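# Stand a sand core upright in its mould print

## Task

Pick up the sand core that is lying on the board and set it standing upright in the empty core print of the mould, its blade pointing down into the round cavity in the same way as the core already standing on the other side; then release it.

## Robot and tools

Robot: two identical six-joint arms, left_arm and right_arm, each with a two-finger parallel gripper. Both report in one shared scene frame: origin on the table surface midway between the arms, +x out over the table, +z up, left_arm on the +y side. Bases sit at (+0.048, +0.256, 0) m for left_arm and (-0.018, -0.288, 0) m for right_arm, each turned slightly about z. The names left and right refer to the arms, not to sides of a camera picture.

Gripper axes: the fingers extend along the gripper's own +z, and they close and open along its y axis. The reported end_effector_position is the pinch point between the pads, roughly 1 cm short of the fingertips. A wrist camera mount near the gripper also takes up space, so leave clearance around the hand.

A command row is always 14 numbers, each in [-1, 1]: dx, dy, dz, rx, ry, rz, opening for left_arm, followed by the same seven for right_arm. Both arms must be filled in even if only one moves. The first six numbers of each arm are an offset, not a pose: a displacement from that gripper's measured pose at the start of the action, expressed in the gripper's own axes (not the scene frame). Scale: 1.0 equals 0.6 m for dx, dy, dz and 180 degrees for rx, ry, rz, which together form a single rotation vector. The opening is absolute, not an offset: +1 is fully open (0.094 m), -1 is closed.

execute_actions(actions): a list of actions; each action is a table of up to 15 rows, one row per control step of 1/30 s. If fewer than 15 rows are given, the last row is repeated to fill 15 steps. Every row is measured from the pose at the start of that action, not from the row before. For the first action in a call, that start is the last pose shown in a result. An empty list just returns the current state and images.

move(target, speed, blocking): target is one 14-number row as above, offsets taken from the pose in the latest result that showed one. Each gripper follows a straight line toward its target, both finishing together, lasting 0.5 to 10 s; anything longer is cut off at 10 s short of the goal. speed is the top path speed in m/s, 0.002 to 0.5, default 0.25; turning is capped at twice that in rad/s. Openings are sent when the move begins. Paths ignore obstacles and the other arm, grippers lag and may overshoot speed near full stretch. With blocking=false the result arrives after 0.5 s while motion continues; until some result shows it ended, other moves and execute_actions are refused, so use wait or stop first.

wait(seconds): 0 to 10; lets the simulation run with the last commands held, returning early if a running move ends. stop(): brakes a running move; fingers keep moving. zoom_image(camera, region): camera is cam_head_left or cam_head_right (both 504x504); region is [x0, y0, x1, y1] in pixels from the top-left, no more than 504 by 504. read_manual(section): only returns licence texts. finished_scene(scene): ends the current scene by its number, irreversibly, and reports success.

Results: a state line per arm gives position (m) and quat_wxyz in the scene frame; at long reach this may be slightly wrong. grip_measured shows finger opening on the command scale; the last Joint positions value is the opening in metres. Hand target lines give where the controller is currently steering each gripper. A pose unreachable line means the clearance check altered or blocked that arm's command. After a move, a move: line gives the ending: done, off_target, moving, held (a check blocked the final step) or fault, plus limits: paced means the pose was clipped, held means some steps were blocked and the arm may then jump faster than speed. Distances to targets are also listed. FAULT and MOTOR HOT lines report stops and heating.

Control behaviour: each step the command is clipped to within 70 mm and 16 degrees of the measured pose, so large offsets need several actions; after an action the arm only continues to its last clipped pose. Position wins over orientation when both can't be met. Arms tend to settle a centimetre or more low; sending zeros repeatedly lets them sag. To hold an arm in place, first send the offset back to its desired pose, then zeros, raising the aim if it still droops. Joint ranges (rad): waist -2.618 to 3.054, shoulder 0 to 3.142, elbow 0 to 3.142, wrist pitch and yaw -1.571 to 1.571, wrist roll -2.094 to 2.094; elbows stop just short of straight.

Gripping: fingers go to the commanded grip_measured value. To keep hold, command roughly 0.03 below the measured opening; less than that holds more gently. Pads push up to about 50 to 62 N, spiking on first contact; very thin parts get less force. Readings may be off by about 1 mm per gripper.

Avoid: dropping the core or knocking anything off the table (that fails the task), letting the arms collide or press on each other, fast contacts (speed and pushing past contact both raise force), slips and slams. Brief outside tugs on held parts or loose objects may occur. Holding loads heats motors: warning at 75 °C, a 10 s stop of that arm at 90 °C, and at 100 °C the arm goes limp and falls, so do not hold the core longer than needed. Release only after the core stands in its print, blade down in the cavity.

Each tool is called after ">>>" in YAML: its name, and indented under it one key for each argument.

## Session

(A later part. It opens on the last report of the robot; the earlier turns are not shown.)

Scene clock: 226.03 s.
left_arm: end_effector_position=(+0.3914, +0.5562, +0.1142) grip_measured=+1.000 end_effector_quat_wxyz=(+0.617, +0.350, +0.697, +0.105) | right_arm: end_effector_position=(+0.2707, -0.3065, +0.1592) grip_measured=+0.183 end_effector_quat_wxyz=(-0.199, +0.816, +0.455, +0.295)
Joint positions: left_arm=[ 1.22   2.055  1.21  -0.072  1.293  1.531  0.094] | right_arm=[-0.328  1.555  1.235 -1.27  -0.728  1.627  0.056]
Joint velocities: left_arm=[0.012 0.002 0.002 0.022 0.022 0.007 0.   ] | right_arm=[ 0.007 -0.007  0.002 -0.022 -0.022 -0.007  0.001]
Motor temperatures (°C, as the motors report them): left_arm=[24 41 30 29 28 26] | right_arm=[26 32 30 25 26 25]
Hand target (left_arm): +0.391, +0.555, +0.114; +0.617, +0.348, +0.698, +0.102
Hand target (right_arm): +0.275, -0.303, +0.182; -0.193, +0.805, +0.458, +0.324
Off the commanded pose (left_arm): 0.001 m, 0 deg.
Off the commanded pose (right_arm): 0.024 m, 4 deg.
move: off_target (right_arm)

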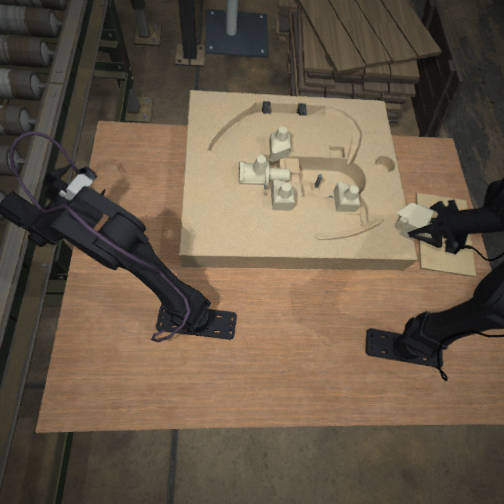

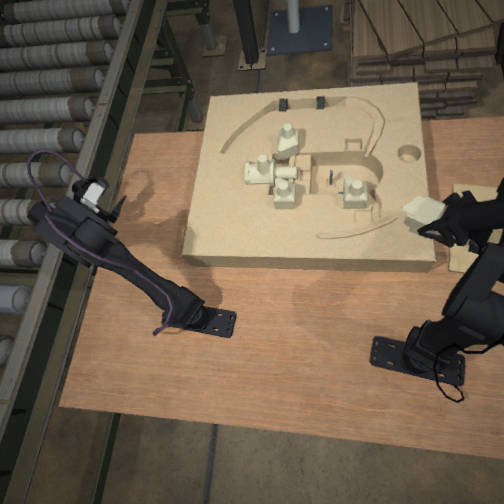

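>>> move:
  target: [0,0,0,0,0,0,1, 0.2107,0.0877,-0.0445,-0.036,-0.2975,-0.7173,0.15]
  speed: 0.3

Scene clock: 235.47 s.
left_arm: end_effector_position=(+0.3917, +0.5569, +0.1144) grip_measured=+1.000 end_effector_quat_wxyz=(+0.616, +0.351, +0.697, +0.107) | right_arm: end_effector_position=(+0.3514, -0.2719, +0.2411) grip_measured=+0.180 end_effector_quat_wxyz=(+0.342, +0.013, +0.940, +0.007)
Joint positions: left_arm=[ 1.22   2.055  1.21  -0.066  1.292  1.531  0.094] | right_arm=[ 0.219  1.357  1.337 -0.854  0.031  0.071  0.055]
Joint velocities: left_arm=[-0.027 -0.007  0.007  0.037 -0.051  0.022  0.   ] | right_arm=[-0.007 -0.002  0.007 -0.037  0.007 -0.022 -0.   ]
Motor temperatures (°C, as the motors report them): left_arm=[24 41 30 29 28 26] | right_arm=[26 33 32 26 26 25]
Hand target (left_arm): +0.391, +0.556, +0.114; +0.617, +0.350, +0.697, +0.105
Hand target (right_arm): +0.359, -0.271, +0.266; +0.391, +0.008, +0.920, +0.008
Off the commanded pose (left_arm): 0.001 m, 0 deg.
Off the commanded pose (right_arm): 0.021 m, 6 deg.
move: off_target (right_arm)

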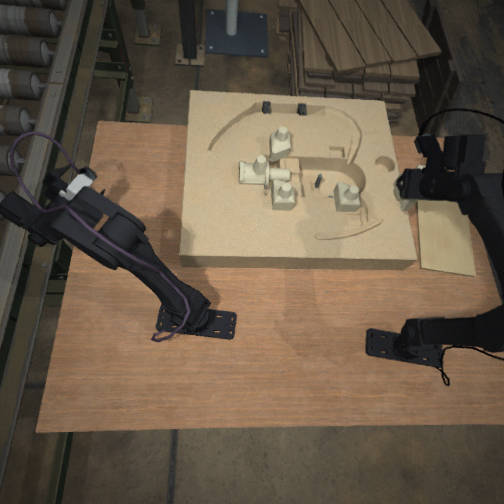

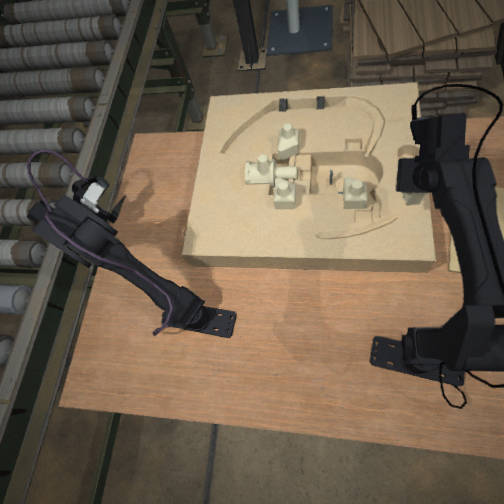

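>>> move:
  target: [0,0,0,0,0,0,1, -0.2813,0.1973,0.2002,0.001,-0.064,-0.0094,0.15]
  speed: 0.2

>>> zoom_image:
  camera: "cam_head_left"
  region: [260, 70, 420, 220]

>>> zoom_image:
  camera: "cam_head_right"
  region: [270, 70, 430, 220]

Scene clock: 253.30 s.
left_arm: end_effector_position=(+0.3920, +0.5577, +0.1147) grip_measured=+1.000 end_effector_quat_wxyz=(+0.616, +0.353, +0.696, +0.110) | right_arm: end_effector_position=(+0.5473, -0.1570, +0.2141) grip_measured=+0.180 end_effector_quat_wxyz=(+0.384, -0.010, +0.923, -0.003)
Joint positions: left_arm=[ 1.22   2.055  1.21  -0.059  1.29   1.531  0.094] | right_arm=[ 0.45   2.136  2.09  -0.757  0.199  0.185  0.055]
Joint velocities: left_arm=[ 0.002 -0.002  0.012 -0.022  0.007 -0.051  0.   ] | right_arm=[-0.012 -0.022 -0.007 -0.007 -0.051  0.051  0.001]
Motor temperatures (°C, as the motors report them): left_arm=[24 42 30 29 28 26] | right_arm=[26 34 32 30 26 25]
Hand target (left_arm): +0.392, +0.557, +0.114; +0.616, +0.351, +0.697, +0.108
Hand target (right_arm): +0.556, -0.157, +0.257; +0.434, +0.003, +0.901, +0.004
Off the commanded pose (left_arm): 0.001 m, 0 deg.
Off the commanded pose (right_arm): 0.048 m, 6 deg.
move: off_target (right_arm)

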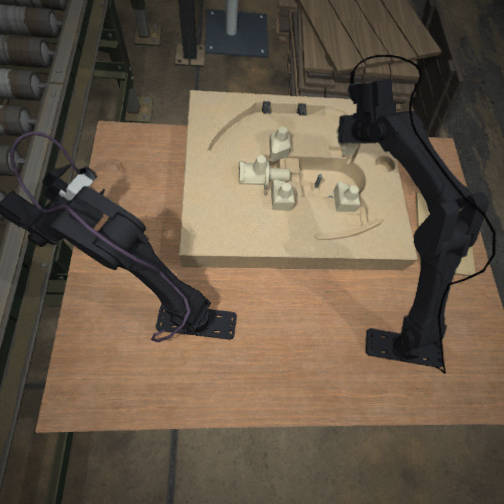

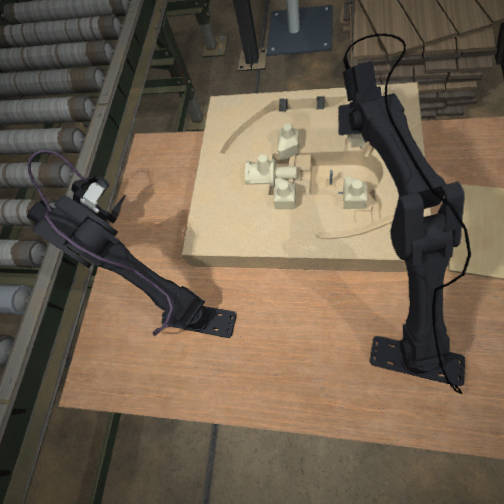

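Region (260, 70, 420, 220) of cam_head_left's 504x504 image, scaled by 3.150, with more detail than that image has; it fills the top 472 rows of this view, and the rest is white.

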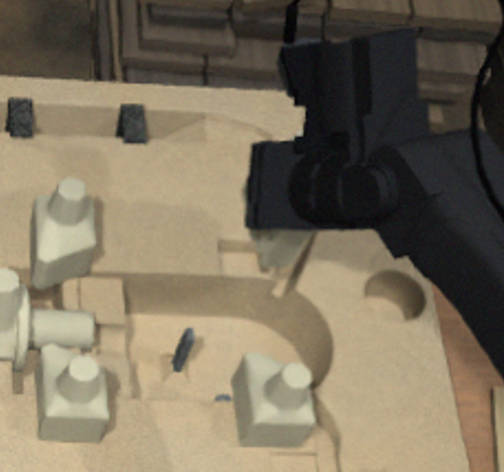

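Region (270, 70, 430, 220) of cam_head_right's 504x504 image, scaled by 3.150, with more detail than that image has; it fills the top 472 rows of this view, and the rest is white.

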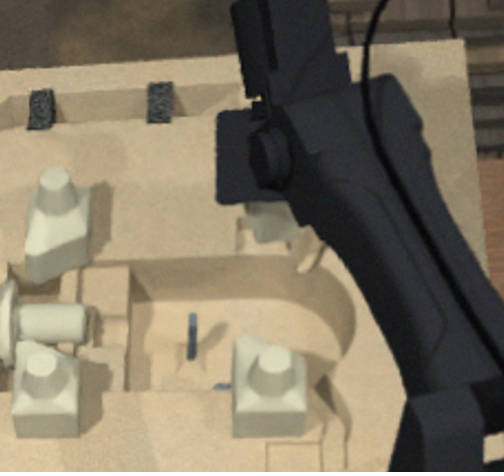

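>>> move:
  target: [0,0,0,0,0,0,1, 0.0213,0.0183,0.0353,0.0,-0.024,0.008,0.15]
  speed: 0.05

>>> zoom_image:
  camera: "cam_head_left"
  region: [290, 110, 390, 210]

>>> zoom_image:
  camera: "cam_head_right"
  region: [300, 110, 400, 210]

Scene clock: 258.47 s.
left_arm: end_effector_position=(+0.3923, +0.5583, +0.1151) grip_measured=+1.000 end_effector_quat_wxyz=(+0.615, +0.354, +0.695, +0.113) | right_arm: end_effector_position=(+0.5409, -0.1505, +0.1530) grip_measured=+0.180 end_effector_quat_wxyz=(+0.364, -0.009, +0.931, -0.007)
Joint positions: left_arm=[ 1.22   2.055  1.21  -0.052  1.289  1.531  0.094] | right_arm=[ 0.468  2.134  1.873 -0.591  0.212  0.206  0.055]
Joint velocities: left_arm=[-0.007 -0.027  0.007 -0.037  0.007 -0.022  0.   ] | right_arm=[-0.002  0.002 -0.002  0.022 -0.051 -0.022  0.001]
Motor temperatures (°C, as the motors report them): left_arm=[24 42 31 29 28 26] | right_arm=[26 37 34 30 26 25]
Hand target (left_arm): +0.392, +0.558, +0.115; +0.616, +0.353, +0.696, +0.110
Hand target (right_arm): +0.550, -0.147, +0.191; +0.417, +0.002, +0.909, +0.004
Off the commanded pose (left_arm): 0.001 m, 0 deg.
Off the commanded pose (right_arm): 0.039 m, 7 deg.
move: off_target (right_arm)

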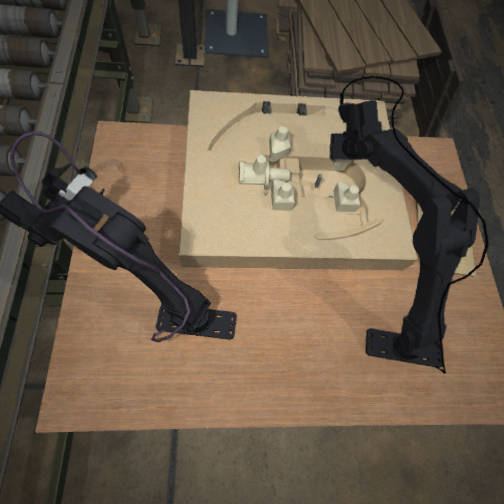

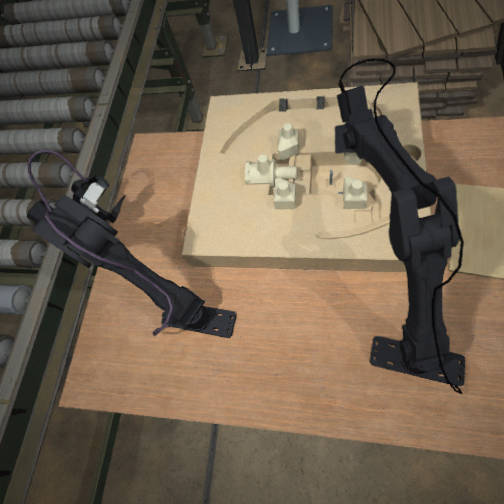

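Region (290, 110, 390, 210) of cam_head_left's 504x504 image, scaled by 5.040, with more detail than that image has.

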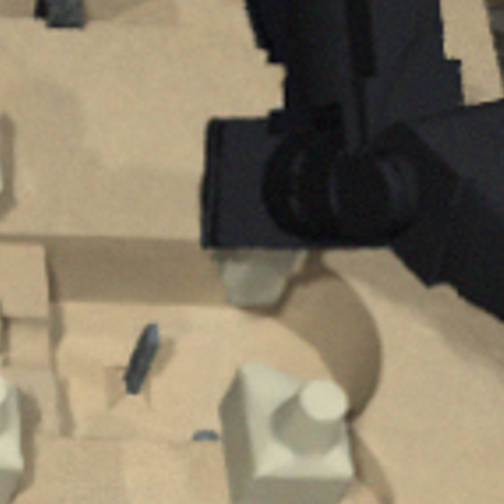

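Region (300, 110, 400, 210) of cam_head_right's 504x504 image, scaled by 5.040, with more detail than that image has.

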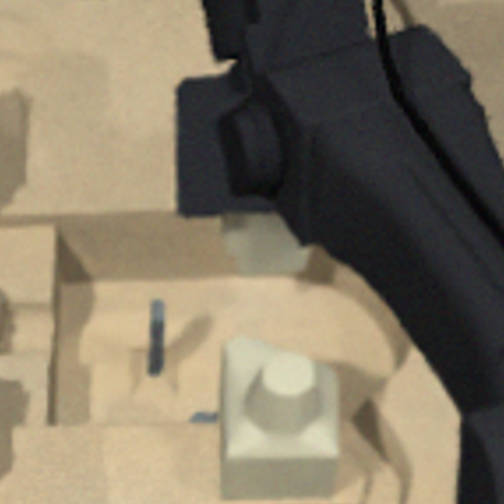

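>>> move:
  target: [0,0,0,0,0,0,1, -0.0852,0.0092,-0.021,-0.006,-0.052,0.016,0.15]
  speed: 0.05

>>> zoom_image:
  camera: "cam_head_left"
  region: [290, 110, 390, 210]

>>> zoom_image:
  camera: "cam_head_right"
  region: [300, 110, 400, 210]

Scene clock: 267.73 s.
left_arm: end_effector_position=(+0.3926, +0.5591, +0.1154) grip_measured=+1.000 end_effector_quat_wxyz=(+0.615, +0.356, +0.694, +0.116) | right_arm: end_effector_position=(+0.5492, -0.1485, +0.1542) grip_measured=+0.180 end_effector_quat_wxyz=(+0.379, -0.002, +0.925, -0.002)
Joint positions: left_arm=[ 1.22   2.055  1.21  -0.045  1.287  1.531  0.094] | right_arm=[ 0.468  2.145  1.873 -0.546  0.215  0.216  0.055]
Joint velocities: left_arm=[-0.007 -0.017  0.007 -0.022  0.051 -0.022  0.   ] | right_arm=[ 0.007  0.012 -0.017  0.095  0.022  0.007  0.   ]
Motor temperatures (°C, as the motors report them): left_arm=[24 42 31 29 28 26] | right_arm=[26 42 33 31 26 25]
Hand target (left_arm): +0.392, +0.558, +0.115; +0.615, +0.354, +0.695, +0.113
Hand target (right_arm): +0.566, -0.145, +0.198; +0.438, +0.012, +0.899, +0.012
Off the commanded pose (left_arm): 0.001 m, 0 deg.
Off the commanded pose (right_arm): 0.048 m, 8 deg.
move: off_target (right_arm)

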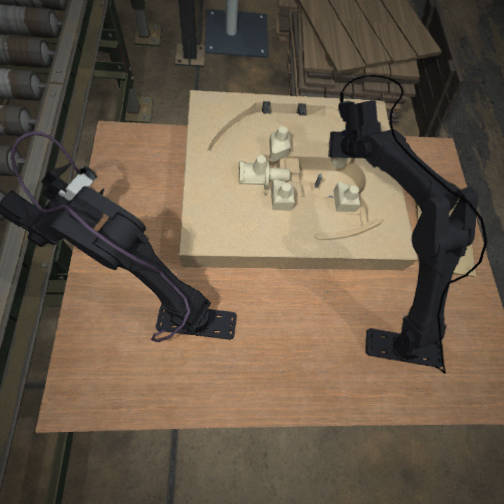

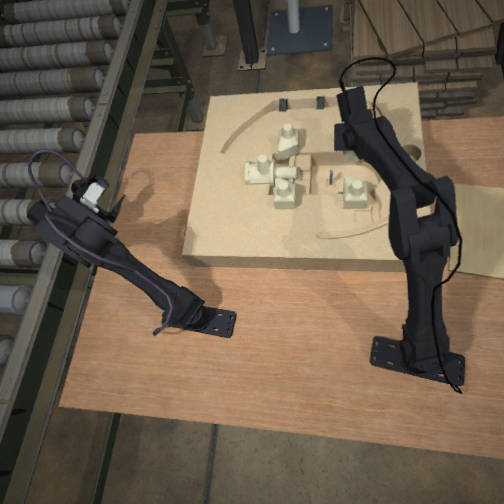

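Region (290, 110, 390, 210) of cam_head_left's 504x504 image, scaled by 5.040, with more detail than that image has.

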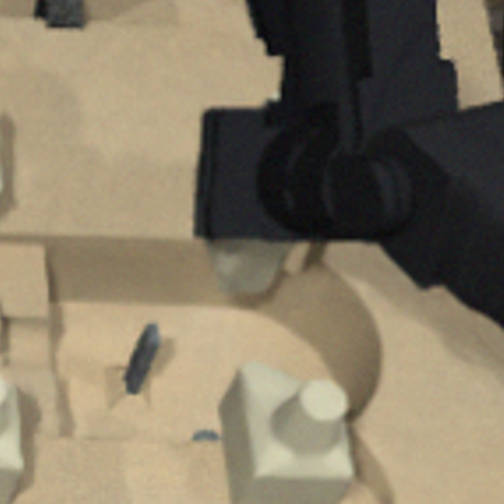

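Region (300, 110, 400, 210) of cam_head_right's 504x504 image, scaled by 5.040, with more detail than that image has.

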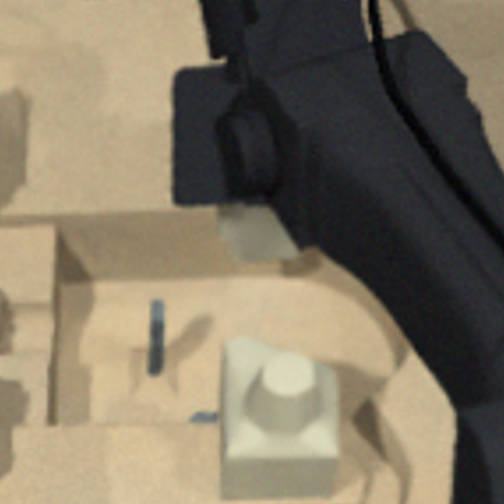

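>>> execute_actions:
  actions:
    - [[0,0,0,0,0,0,1, -0.074,0.0058,-0.0318,-0.005,-0.042,0.0116,0.15],[0,0,0,0,0,0,1, -0.077,0.0058,-0.031,-0.005,-0.0425,0.0116,0.15],[0,0,0,0,0,0,1, -0.080,0.0058,-0.030,-0.005,-0.043,0.0116,0.15],[0,0,0,0,0,0,1, -0.083,0.0058,-0.029,-0.005,-0.0435,0.0116,0.15],[0,0,0,0,0,0,1, -0.086,0.0058,-0.028,-0.005,-0.044,0.0116,0.15],[0,0,0,0,0,0,1, -0.089,0.0058,-0.0272,-0.005,-0.045,0.0116,0.15],[0,0,0,0,0,0,1, -0.092,0.0058,-0.0264,-0.005,-0.0455,0.0116,0.15],[0,0,0,0,0,0,1, -0.095,0.0058,-0.0255,-0.005,-0.046,0.0116,0.15],[0,0,0,0,0,0,1, -0.0988,0.0058,-0.0245,-0.005,-0.047,0.0116,0.15]]

>>> wait:
  seconds: 0.5

>>> zoom_image:
  camera: "cam_head_left"
  region: [290, 110, 390, 210]

>>> zoom_image:
  camera: "cam_head_right"
  region: [300, 110, 400, 210]

Scene clock: 272.50 s.
left_arm: end_effector_position=(+0.3929, +0.5598, +0.1157) grip_measured=+1.000 end_effector_quat_wxyz=(+0.614, +0.358, +0.693, +0.119) | right_arm: end_effector_position=(+0.5628, -0.1442, +0.1642) grip_measured=+0.180 end_effector_quat_wxyz=(+0.395, +0.001, +0.919, +0.003)
Joint positions: left_arm=[ 1.22   2.055  1.21  -0.039  1.286  1.531  0.094] | right_arm=[ 0.468  2.18   1.946 -0.546  0.215  0.216  0.055]
Joint velocities: left_arm=[-0.012 -0.007  0.012 -0.022  0.007 -0.037  0.   ] | right_arm=[-0.002  0.027  0.056  0.037  0.007 -0.095 -0.   ]
Motor temperatures (°C, as the motors report them): left_arm=[24 43 31 30 28 26] | right_arm=[26 43 34 32 26 25]
Hand target (left_arm): +0.393, +0.559, +0.115; +0.615, +0.356, +0.694, +0.116
Hand target (right_arm): +0.577, -0.146, +0.207; +0.446, +0.013, +0.895, +0.012
Off the commanded pose (left_arm): 0.001 m, 0 deg.
Off the commanded pose (right_arm): 0.046 m, 7 deg.

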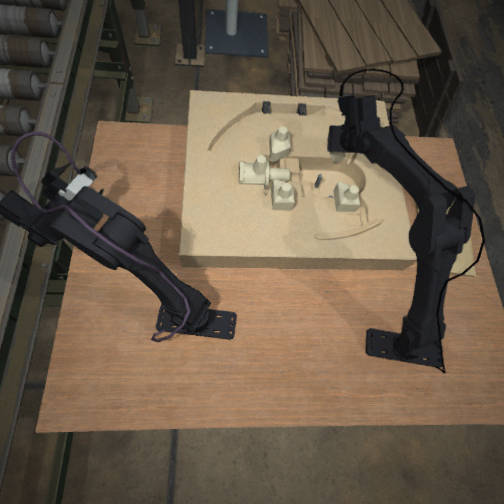

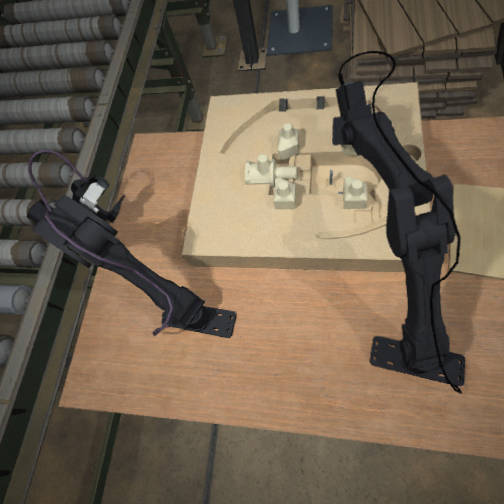

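Scene clock: 273.00 s.
left_arm: end_effector_position=(+0.3929, +0.5598, +0.1157) grip_measured=+1.000 end_effector_quat_wxyz=(+0.614, +0.358, +0.693, +0.119) | right_arm: end_effector_position=(+0.5633, -0.1440, +0.1622) grip_measured=+0.180 end_effector_quat_wxyz=(+0.394, +0.001, +0.919, +0.002)
Joint positions: left_arm=[ 1.22   2.055  1.21  -0.038  1.286  1.531  0.094] | right_arm=[ 0.468  2.185  1.947 -0.546  0.215  0.216  0.055]
Joint velocities: left_arm=[ 0.012 -0.007 -0.007 -0.066  0.037  0.022  0.   ] | right_arm=[-0.012 -0.007 -0.027  0.007 -0.022 -0.051  0.   ]
Motor temperatures (°C, as the motors report them): left_arm=[24 43 31 30 28 26] | right_arm=[26 43 35 32 26 25]
Hand target (left_arm): +0.393, +0.559, +0.115; +0.615, +0.356, +0.694, +0.116
Hand target (right_arm): +0.577, -0.146, +0.206; +0.446, +0.013, +0.895, +0.012
Off the commanded pose (left_arm): 0.001 m, 0 deg.
Off the commanded pose (right_arm): 0.047 m, 7 deg.
wait: 0.50 s; at rest by 0.17 s

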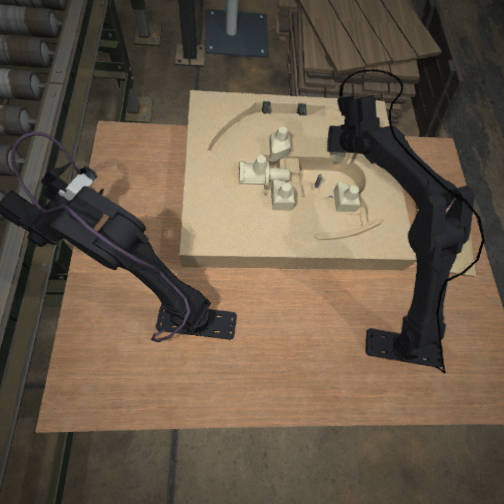

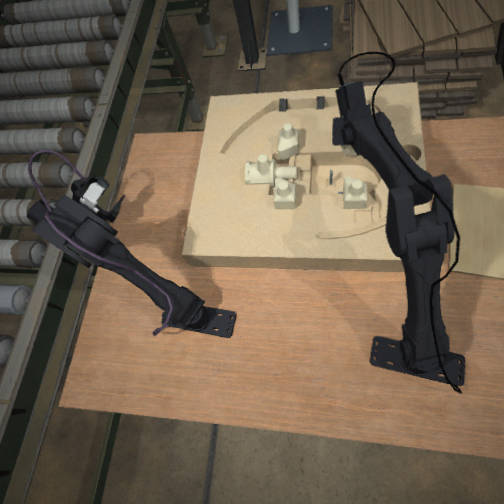

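Region (290, 110, 390, 210) of cam_head_left's 504x504 image, scaled by 5.040, with more detail than that image has.

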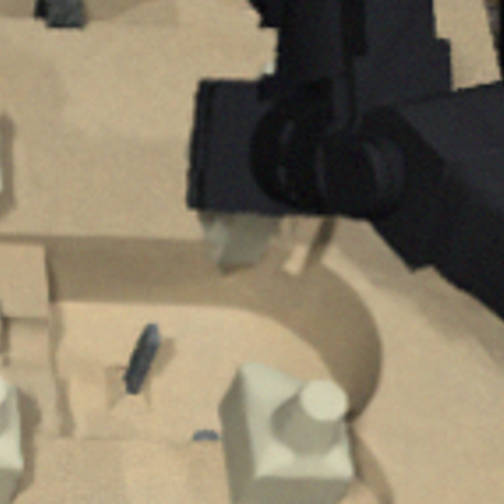

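Region (300, 110, 400, 210) of cam_head_right's 504x504 image, scaled by 5.040, with more detail than that image has.

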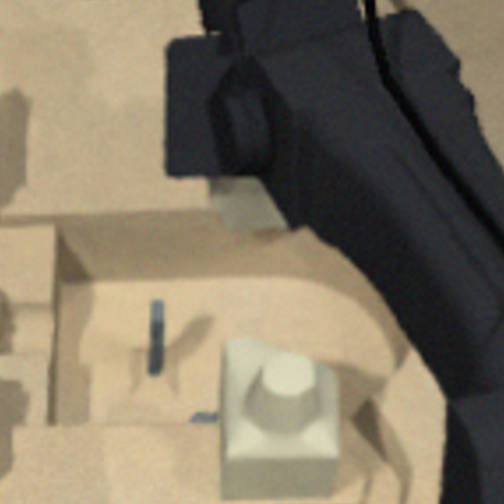

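>>> execute_actions:
  actions: []

Scene clock: 277.53 s.
left_arm: end_effector_position=(+0.3929, +0.5598, +0.1157) grip_measured=+1.000 end_effector_quat_wxyz=(+0.614, +0.358, +0.693, +0.119) | right_arm: end_effector_position=(+0.5633, -0.1440, +0.1622) grip_measured=+0.180 end_effector_quat_wxyz=(+0.394, +0.001, +0.919, +0.002)
Joint positions: left_arm=[ 1.22   2.055  1.21  -0.038  1.286  1.531  0.094] | right_arm=[ 0.468  2.185  1.947 -0.546  0.215  0.216  0.055]
Joint velocities: left_arm=[-0.002  0.007  0.012  0.037 -0.037  0.007  0.   ] | right_arm=[ 0.002 -0.022 -0.002 -0.022  0.066 -0.066  0.001]
Motor temperatures (°C, as the motors report them): left_arm=[24 43 31 30 28 26] | right_arm=[26 44 36 32 26 25]
Hand target (left_arm): +0.393, +0.559, +0.115; +0.615, +0.356, +0.694, +0.116
Hand target (right_arm): +0.577, -0.146, +0.206; +0.446, +0.013, +0.895, +0.012
Off the commanded pose (left_arm): 0.001 m, 0 deg.
Off the commanded pose (right_arm): 0.047 m, 7 deg.

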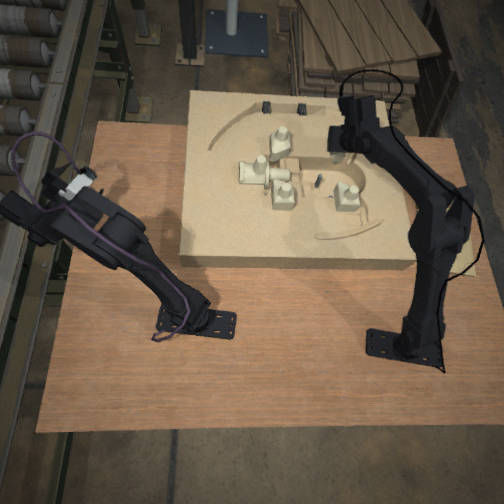

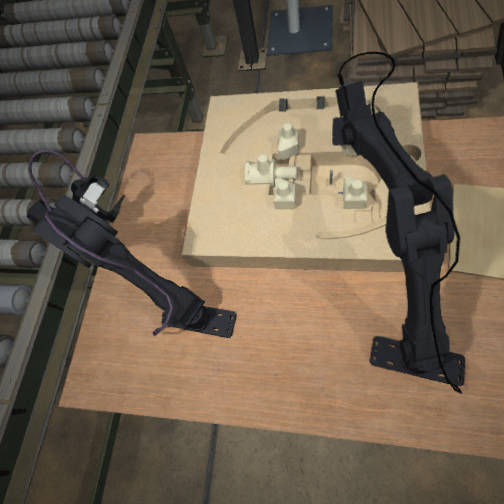

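>>> zoom_image:
  camera: "cam_head_left"
  region: [270, 90, 410, 230]

>>> zoom_image:
  camera: "cam_head_right"
  region: [270, 90, 410, 230]

Region (270, 90, 410, 230) of cam_head_left's 504x504 image, scaled by 3.600, with more detail than that image has.

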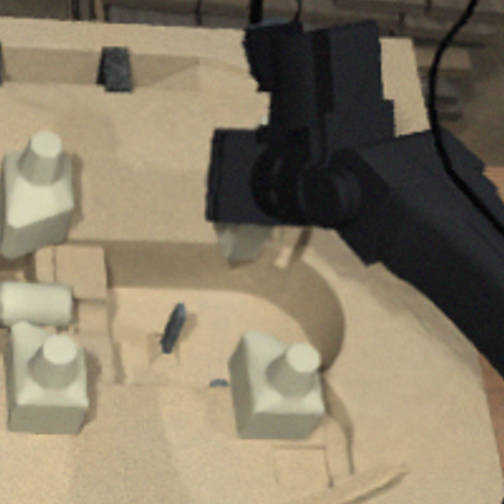

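Region (270, 90, 410, 230) of cam_head_right's 504x504 image, scaled by 3.600, with more detail than that image has.

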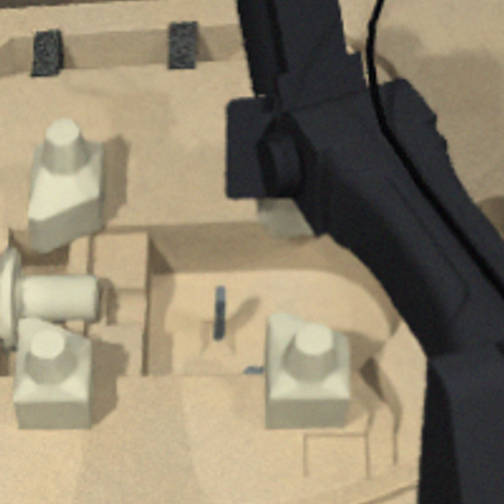

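>>> execute_actions:
  actions:
    - [[0,0,0,0,0,0,1,-0.0672,-0.0041,-0.0324,-0.0029,-0.0365,0.0095,0.15],[0,0,0,0,0,0,1,-0.0657,-0.005,-0.031,-0.0029,-0.0365,0.0095,0.15],[0,0,0,0,0,0,1,-0.0643,-0.0058,-0.0297,-0.0029,-0.0365,0.0095,0.15],[0,0,0,0,0,0,1,-0.0628,-0.0067,-0.0283,-0.0029,-0.0365,0.0095,0.15],[0,0,0,0,0,0,1,-0.0614,-0.0075,-0.0269,-0.0029,-0.0365,0.0095,0.15],[0,0,0,0,0,0,1,-0.0599,-0.0083,-0.0255,-0.0029,-0.0365,0.0095,0.15],[0,0,0,0,0,0,1,-0.0585,-0.0092,-0.0241,-0.0029,-0.0365,0.0095,0.15],[0,0,0,0,0,0,1,-0.057,-0.01,-0.0228,-0.0029,-0.0365,0.0095,0.15],[0,0,0,0,0,0,1,-0.0556,-0.0109,-0.0214,-0.0029,-0.0365,0.0095,0.15],[0,0,0,0,0,0,1,-0.0541,-0.0117,-0.02,-0.0029,-0.0365,0.0095,0.15]]

>>> wait:
  seconds: 0.5

Scene clock: 286.77 s.
left_arm: end_effector_position=(+0.3931, +0.5605, +0.1161) grip_measured=+1.000 end_effector_quat_wxyz=(+0.614, +0.359, +0.692, +0.122) | right_arm: end_effector_position=(+0.5639, -0.1512, +0.1546) grip_measured=+0.180 end_effector_quat_wxyz=(+0.391, +0.006, +0.920, -0.001)
Joint positions: left_arm=[ 1.22   2.055  1.21  -0.032  1.285  1.531  0.094] | right_arm=[ 0.456  2.185  1.921 -0.527  0.215  0.216  0.055]
Joint velocities: left_arm=[-0.007  0.007 -0.007 -0.007  0.037 -0.051  0.   ] | right_arm=[-0.042 -0.012 -0.042  0.037  0.037  0.037  0.   ]
Motor temperatures (°C, as the motors report them): left_arm=[24 43 31 30 28 26] | right_arm=[26 46 37 32 26 25]
Hand target (left_arm): +0.393, +0.560, +0.116; +0.614, +0.358, +0.693, +0.119
Hand target (right_arm): +0.575, -0.152, +0.195; +0.444, +0.013, +0.896, +0.012
Off the commanded pose (left_arm): 0.001 m, 0 deg.
Off the commanded pose (right_arm): 0.041 m, 7 deg.

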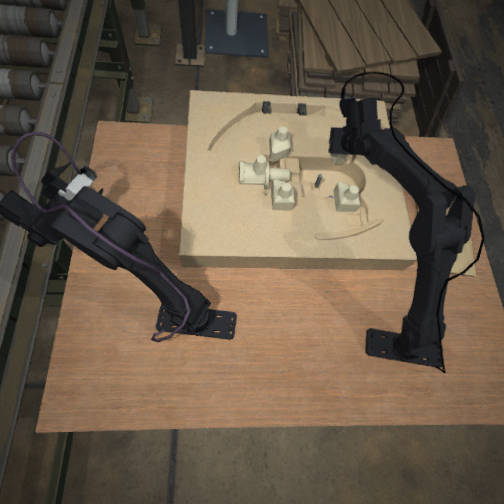

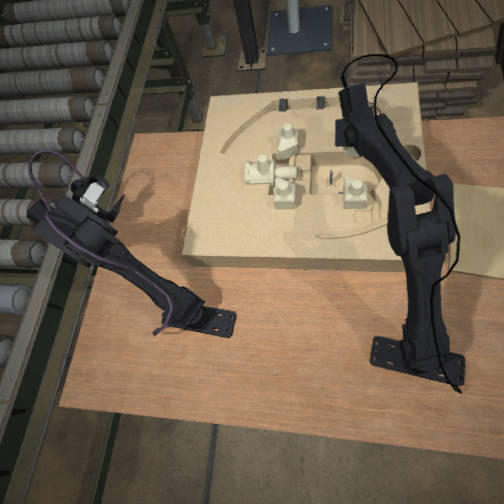

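Scene clock: 287.27 s.
left_arm: end_effector_position=(+0.3932, +0.5605, +0.1161) grip_measured=+1.000 end_effector_quat_wxyz=(+0.614, +0.359, +0.692, +0.122) | right_arm: end_effector_position=(+0.5645, -0.1513, +0.1546) grip_measured=+0.180 end_effector_quat_wxyz=(+0.392, +0.006, +0.920, -0.001)
Joint positions: left_arm=[ 1.22   2.055  1.21  -0.032  1.285  1.531  0.094] | right_arm=[ 0.455  2.185  1.919 -0.521  0.215  0.216  0.055]
Joint velocities: left_arm=[ 0.007  0.002  0.002 -0.007 -0.037  0.037  0.   ] | right_arm=[-0.002 -0.007 -0.002  0.037 -0.051  0.022  0.   ]
Motor temperatures (°C, as the motors report them): left_arm=[24 43 31 30 28 26] | right_arm=[26 46 37 32 26 25]
Hand target (left_arm): +0.393, +0.560, +0.116; +0.614, +0.358, +0.693, +0.119
Hand target (right_arm): +0.575, -0.152, +0.195; +0.444, +0.013, +0.896, +0.012
Off the commanded pose (left_arm): 0.001 m, 0 deg.
Off the commanded pose (right_arm): 0.041 m, 7 deg.
wait: 0.50 s; at rest by 0.17 s

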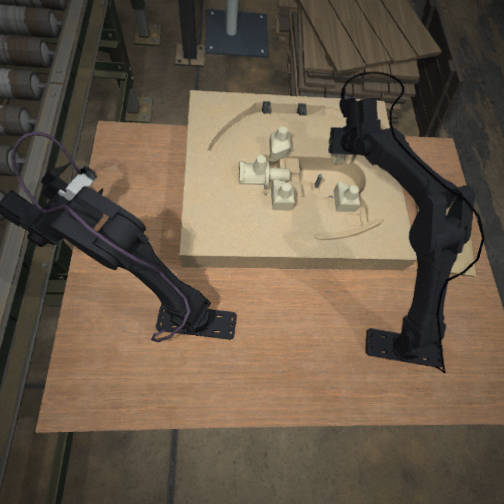

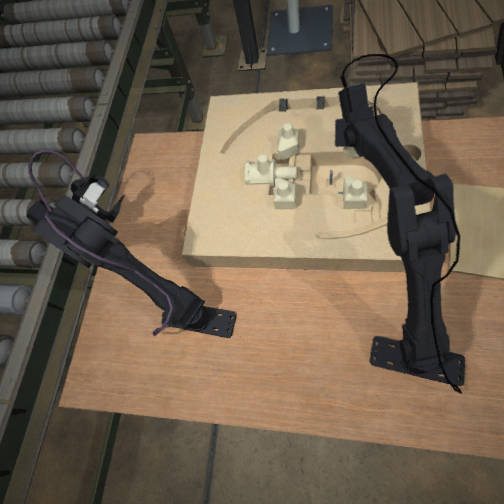

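>>> zoom_image:
  camera: "cam_head_right"
  region: [300, 110, 400, 210]

>>> zoom_image:
  camera: "cam_head_left"
  region: [290, 110, 390, 210]

Region (300, 110, 400, 210) of cam_head_right's 504x504 image, scaled by 5.040, with more detail than that image has.

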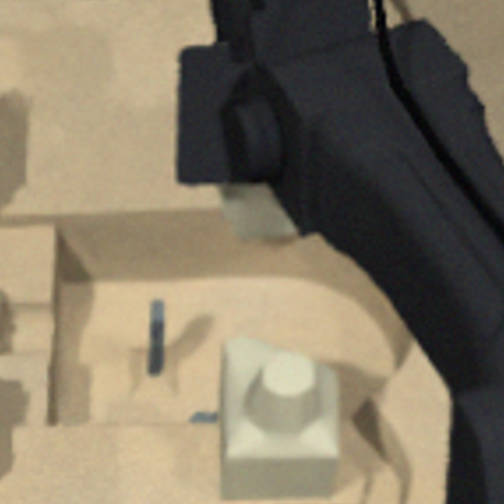

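Region (290, 110, 390, 210) of cam_head_left's 504x504 image, scaled by 5.040, with more detail than that image has.

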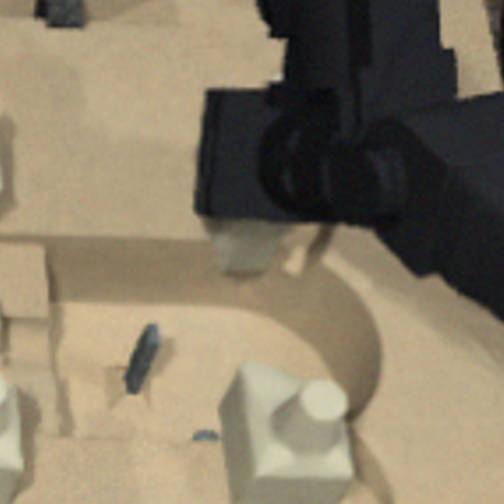

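>>> execute_actions:
  actions:
    - [[0,0,0,0,0,0,1,-0.0589,-0.0005,-0.0323,-0.006,-0.0364,0.0075,0.15],[0,0,0,0,0,0,1,-0.0571,0.0001,-0.0305,-0.006,-0.0364,0.0075,0.15],[0,0,0,0,0,0,1,-0.0553,0.0007,-0.0288,-0.006,-0.0364,0.0075,0.15],[0,0,0,0,0,0,1,-0.0535,0.0013,-0.0271,-0.006,-0.0364,0.0075,0.15],[0,0,0,0,0,0,1,-0.0517,0.0019,-0.0253,-0.006,-0.0364,0.0075,0.15],[0,0,0,0,0,0,1,-0.0499,0.0025,-0.0236,-0.006,-0.0364,0.0075,0.15],[0,0,0,0,0,0,1,-0.0481,0.0031,-0.0219,-0.006,-0.0364,0.0075,0.15],[0,0,0,0,0,0,1,-0.0463,0.0037,-0.0202,-0.006,-0.0364,0.0075,0.15],[0,0,0,0,0,0,1,-0.0445,0.0042,-0.0184,-0.006,-0.0364,0.0075,0.15],[0,0,0,0,0,0,1,-0.0427,0.0047,-0.0167,-0.006,-0.0364,0.0075,0.15]]

>>> wait:
  seconds: 0.5

>>> zoom_image:
  camera: "cam_head_right"
  region: [300, 110, 400, 210]

>>> zoom_image:
  camera: "cam_head_left"
  region: [290, 110, 390, 210]

Scene clock: 298.93 s.
left_arm: end_effector_position=(+0.3935, +0.5612, +0.1165) grip_measured=+1.000 end_effector_quat_wxyz=(+0.613, +0.361, +0.691, +0.125) | right_arm: end_effector_position=(+0.5645, -0.1530, +0.1475) grip_measured=+0.180 end_effector_quat_wxyz=(+0.398, +0.008, +0.917, -0.003)
Joint positions: left_arm=[ 1.22   2.055  1.21  -0.025  1.284  1.531  0.094] | right_arm=[ 0.455  2.178  1.87  -0.469  0.223  0.216  0.055]
Joint velocities: left_arm=[-0.027  0.002 -0.007  0.051  0.051  0.022  0.   ] | right_arm=[-0.027 -0.012 -0.076  0.154  0.007 -0.066  0.001]
Motor temperatures (°C, as the motors report them): left_arm=[24 43 31 30 28 26] | right_arm=[26 50 35 34 25 25]
Hand target (left_arm): +0.393, +0.561, +0.116; +0.614, +0.359, +0.692, +0.122
Hand target (right_arm): +0.573, -0.149, +0.181; +0.443, +0.014, +0.896, +0.013
Off the commanded pose (left_arm): 0.001 m, 0 deg.
Off the commanded pose (right_arm): 0.034 m, 6 deg.

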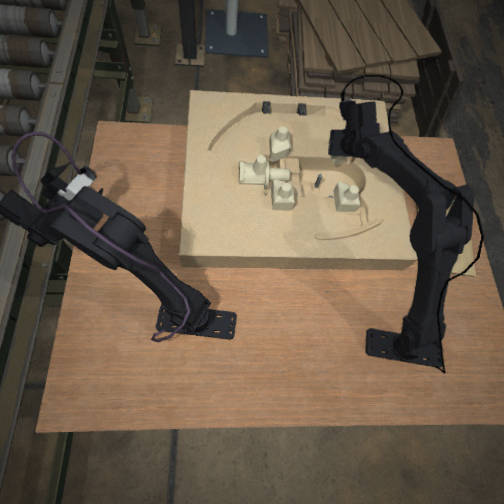

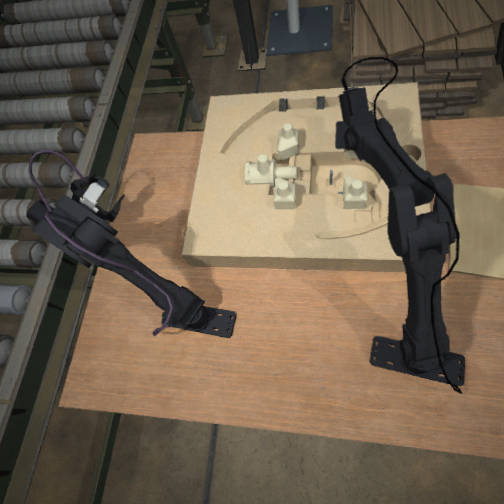

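Scene clock: 299.43 s.
left_arm: end_effector_position=(+0.3935, +0.5612, +0.1165) grip_measured=+1.000 end_effector_quat_wxyz=(+0.613, +0.361, +0.691, +0.125) | right_arm: end_effector_position=(+0.5645, -0.1530, +0.1471) grip_measured=+0.180 end_effector_quat_wxyz=(+0.398, +0.008, +0.917, -0.003)
Joint positions: left_arm=[ 1.22   2.055  1.21  -0.025  1.284  1.531  0.094] | right_arm=[ 0.455  2.178  1.868 -0.466  0.223  0.216  0.055]
Joint velocities: left_arm=[ 0.002 -0.007 -0.012  0.007 -0.022 -0.007  0.   ] | right_arm=[-0.012 -0.002 -0.022  0.051 -0.037 -0.037  0.   ]
Motor temperatures (°C, as the motors report them): left_arm=[24 43 31 30 28 26] | right_arm=[26 50 35 34 25 25]
Hand target (left_arm): +0.393, +0.560, +0.116; +0.614, +0.359, +0.692, +0.122
Hand target (right_arm): +0.573, -0.149, +0.181; +0.443, +0.014, +0.896, +0.013
Off the commanded pose (left_arm): 0.001 m, 0 deg.
Off the commanded pose (right_arm): 0.035 m, 6 deg.
wait: 0.50 s; at rest by 0.17 s

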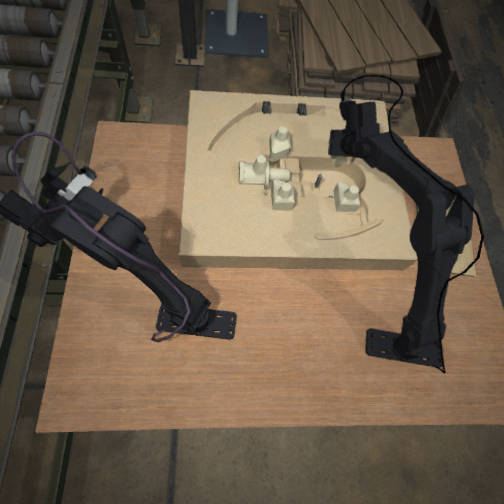

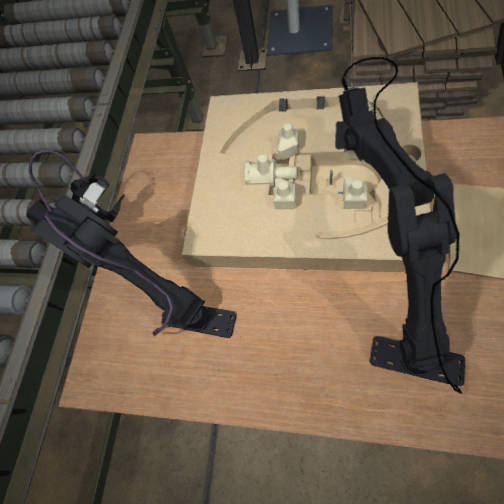

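Region (300, 110, 400, 210) of cam_head_right's 504x504 image, scaled by 5.040, with more detail than that image has.

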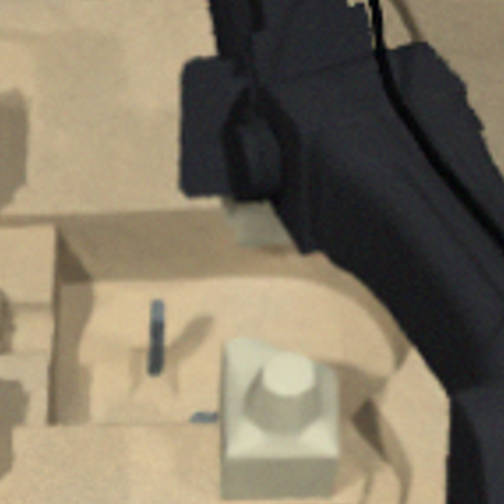

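Region (290, 110, 390, 210) of cam_head_left's 504x504 image, scaled by 5.040, with more detail than that image has.

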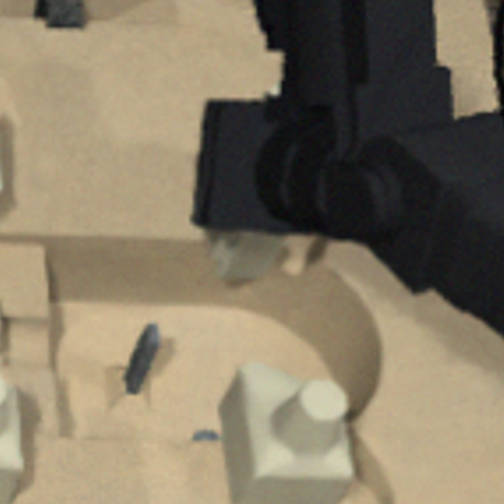

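>>> execute_actions:
  actions:
    - [[0,0,0,0,0,0,1,-0.0508,0.011,-0.0283,-0.008,-0.030,0.0077,0.15],[0,0,0,0,0,0,1,-0.0508,0.015,-0.0283,-0.008,-0.0285,0.0077,0.15],[0,0,0,0,0,0,1,-0.0508,0.016,-0.0283,-0.008,-0.027,0.0077,0.15],[0,0,0,0,0,0,1,-0.0508,0.016,-0.0283,-0.008,-0.026,0.0077,0.15],[0,0,0,0,0,0,1,-0.0508,0.014,-0.0283,-0.008,-0.025,0.0077,0.15],[0,0,0,0,0,0,1,-0.0508,0.011,-0.0283,-0.008,-0.025,0.0077,0.15],[0,0,0,0,0,0,1,-0.0508,0.009,-0.0283,-0.008,-0.025,0.0077,0.15]]

>>> wait:
  seconds: 0.4

Scene clock: 308.83 s.
left_arm: end_effector_position=(+0.3937, +0.5619, +0.1169) grip_measured=+1.000 end_effector_quat_wxyz=(+0.613, +0.362, +0.690, +0.128) | right_arm: end_effector_position=(+0.5644, -0.1530, +0.1470) grip_measured=+0.180 end_effector_quat_wxyz=(+0.398, +0.009, +0.917, -0.002)
Joint positions: left_arm=[ 1.22   2.055  1.21  -0.018  1.283  1.531  0.094] | right_arm=[ 0.455  2.178  1.868 -0.467  0.223  0.219  0.055]
Joint velocities: left_arm=[ 0.012 -0.002  0.002 -0.022 -0.022  0.051  0.   ] | right_arm=[ 0.007  0.017  0.017  0.037 -0.066  0.051 -0.   ]
Motor temperatures (°C, as the motors report them): left_arm=[24 44 31 30 28 26] | right_arm=[26 51 34 34 25 25]
Hand target (left_arm): +0.393, +0.561, +0.116; +0.613, +0.361, +0.691, +0.125
Hand target (right_arm): +0.572, -0.148, +0.181; +0.434, +0.015, +0.901, +0.014
Off the commanded pose (left_arm): 0.001 m, 0 deg.
Off the commanded pose (right_arm): 0.035 m, 5 deg.

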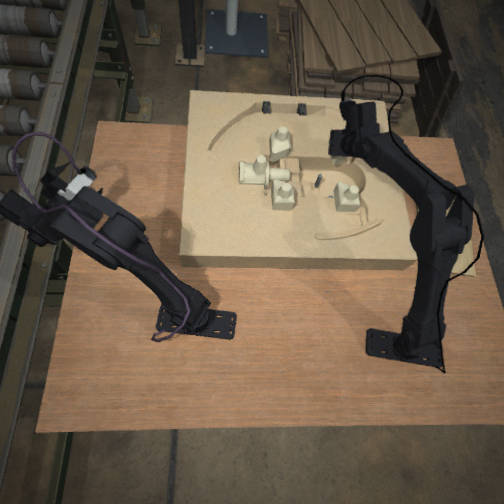

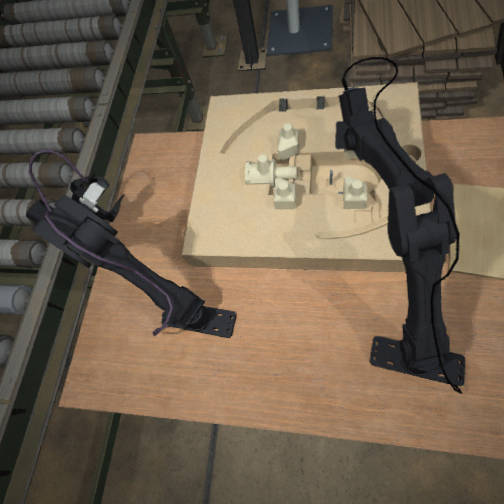

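Scene clock: 309.23 s.
left_arm: end_effector_position=(+0.3938, +0.5619, +0.1169) grip_measured=+1.000 end_effector_quat_wxyz=(+0.613, +0.363, +0.690, +0.128) | right_arm: end_effector_position=(+0.5644, -0.1530, +0.1470) grip_measured=+0.180 end_effector_quat_wxyz=(+0.398, +0.009, +0.917, -0.002)
Joint positions: left_arm=[ 1.22   2.055  1.21  -0.017  1.283  1.531  0.094] | right_arm=[ 0.455  2.178  1.868 -0.467  0.223  0.219  0.055]
Joint velocities: left_arm=[ 0.002 -0.012 -0.007 -0.081 -0.051  0.051  0.   ] | right_arm=[-0.012  0.007 -0.002  0.022 -0.037  0.007  0.   ]
Motor temperatures (°C, as the motors report them): left_arm=[24 44 31 30 28 26] | right_arm=[26 51 34 34 25 25]
Hand target (left_arm): +0.393, +0.561, +0.117; +0.613, +0.361, +0.691, +0.125
Hand target (right_arm): +0.572, -0.148, +0.181; +0.434, +0.015, +0.901, +0.014
Off the commanded pose (left_arm): 0.001 m, 0 deg.
Off the commanded pose (right_arm): 0.035 m, 5 deg.
wait: 0.40 s; at rest by 0.17 s

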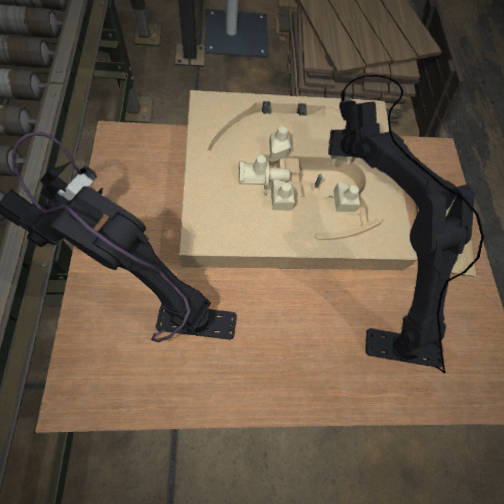

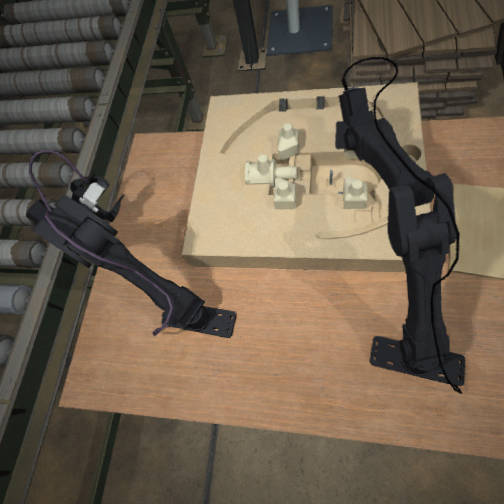

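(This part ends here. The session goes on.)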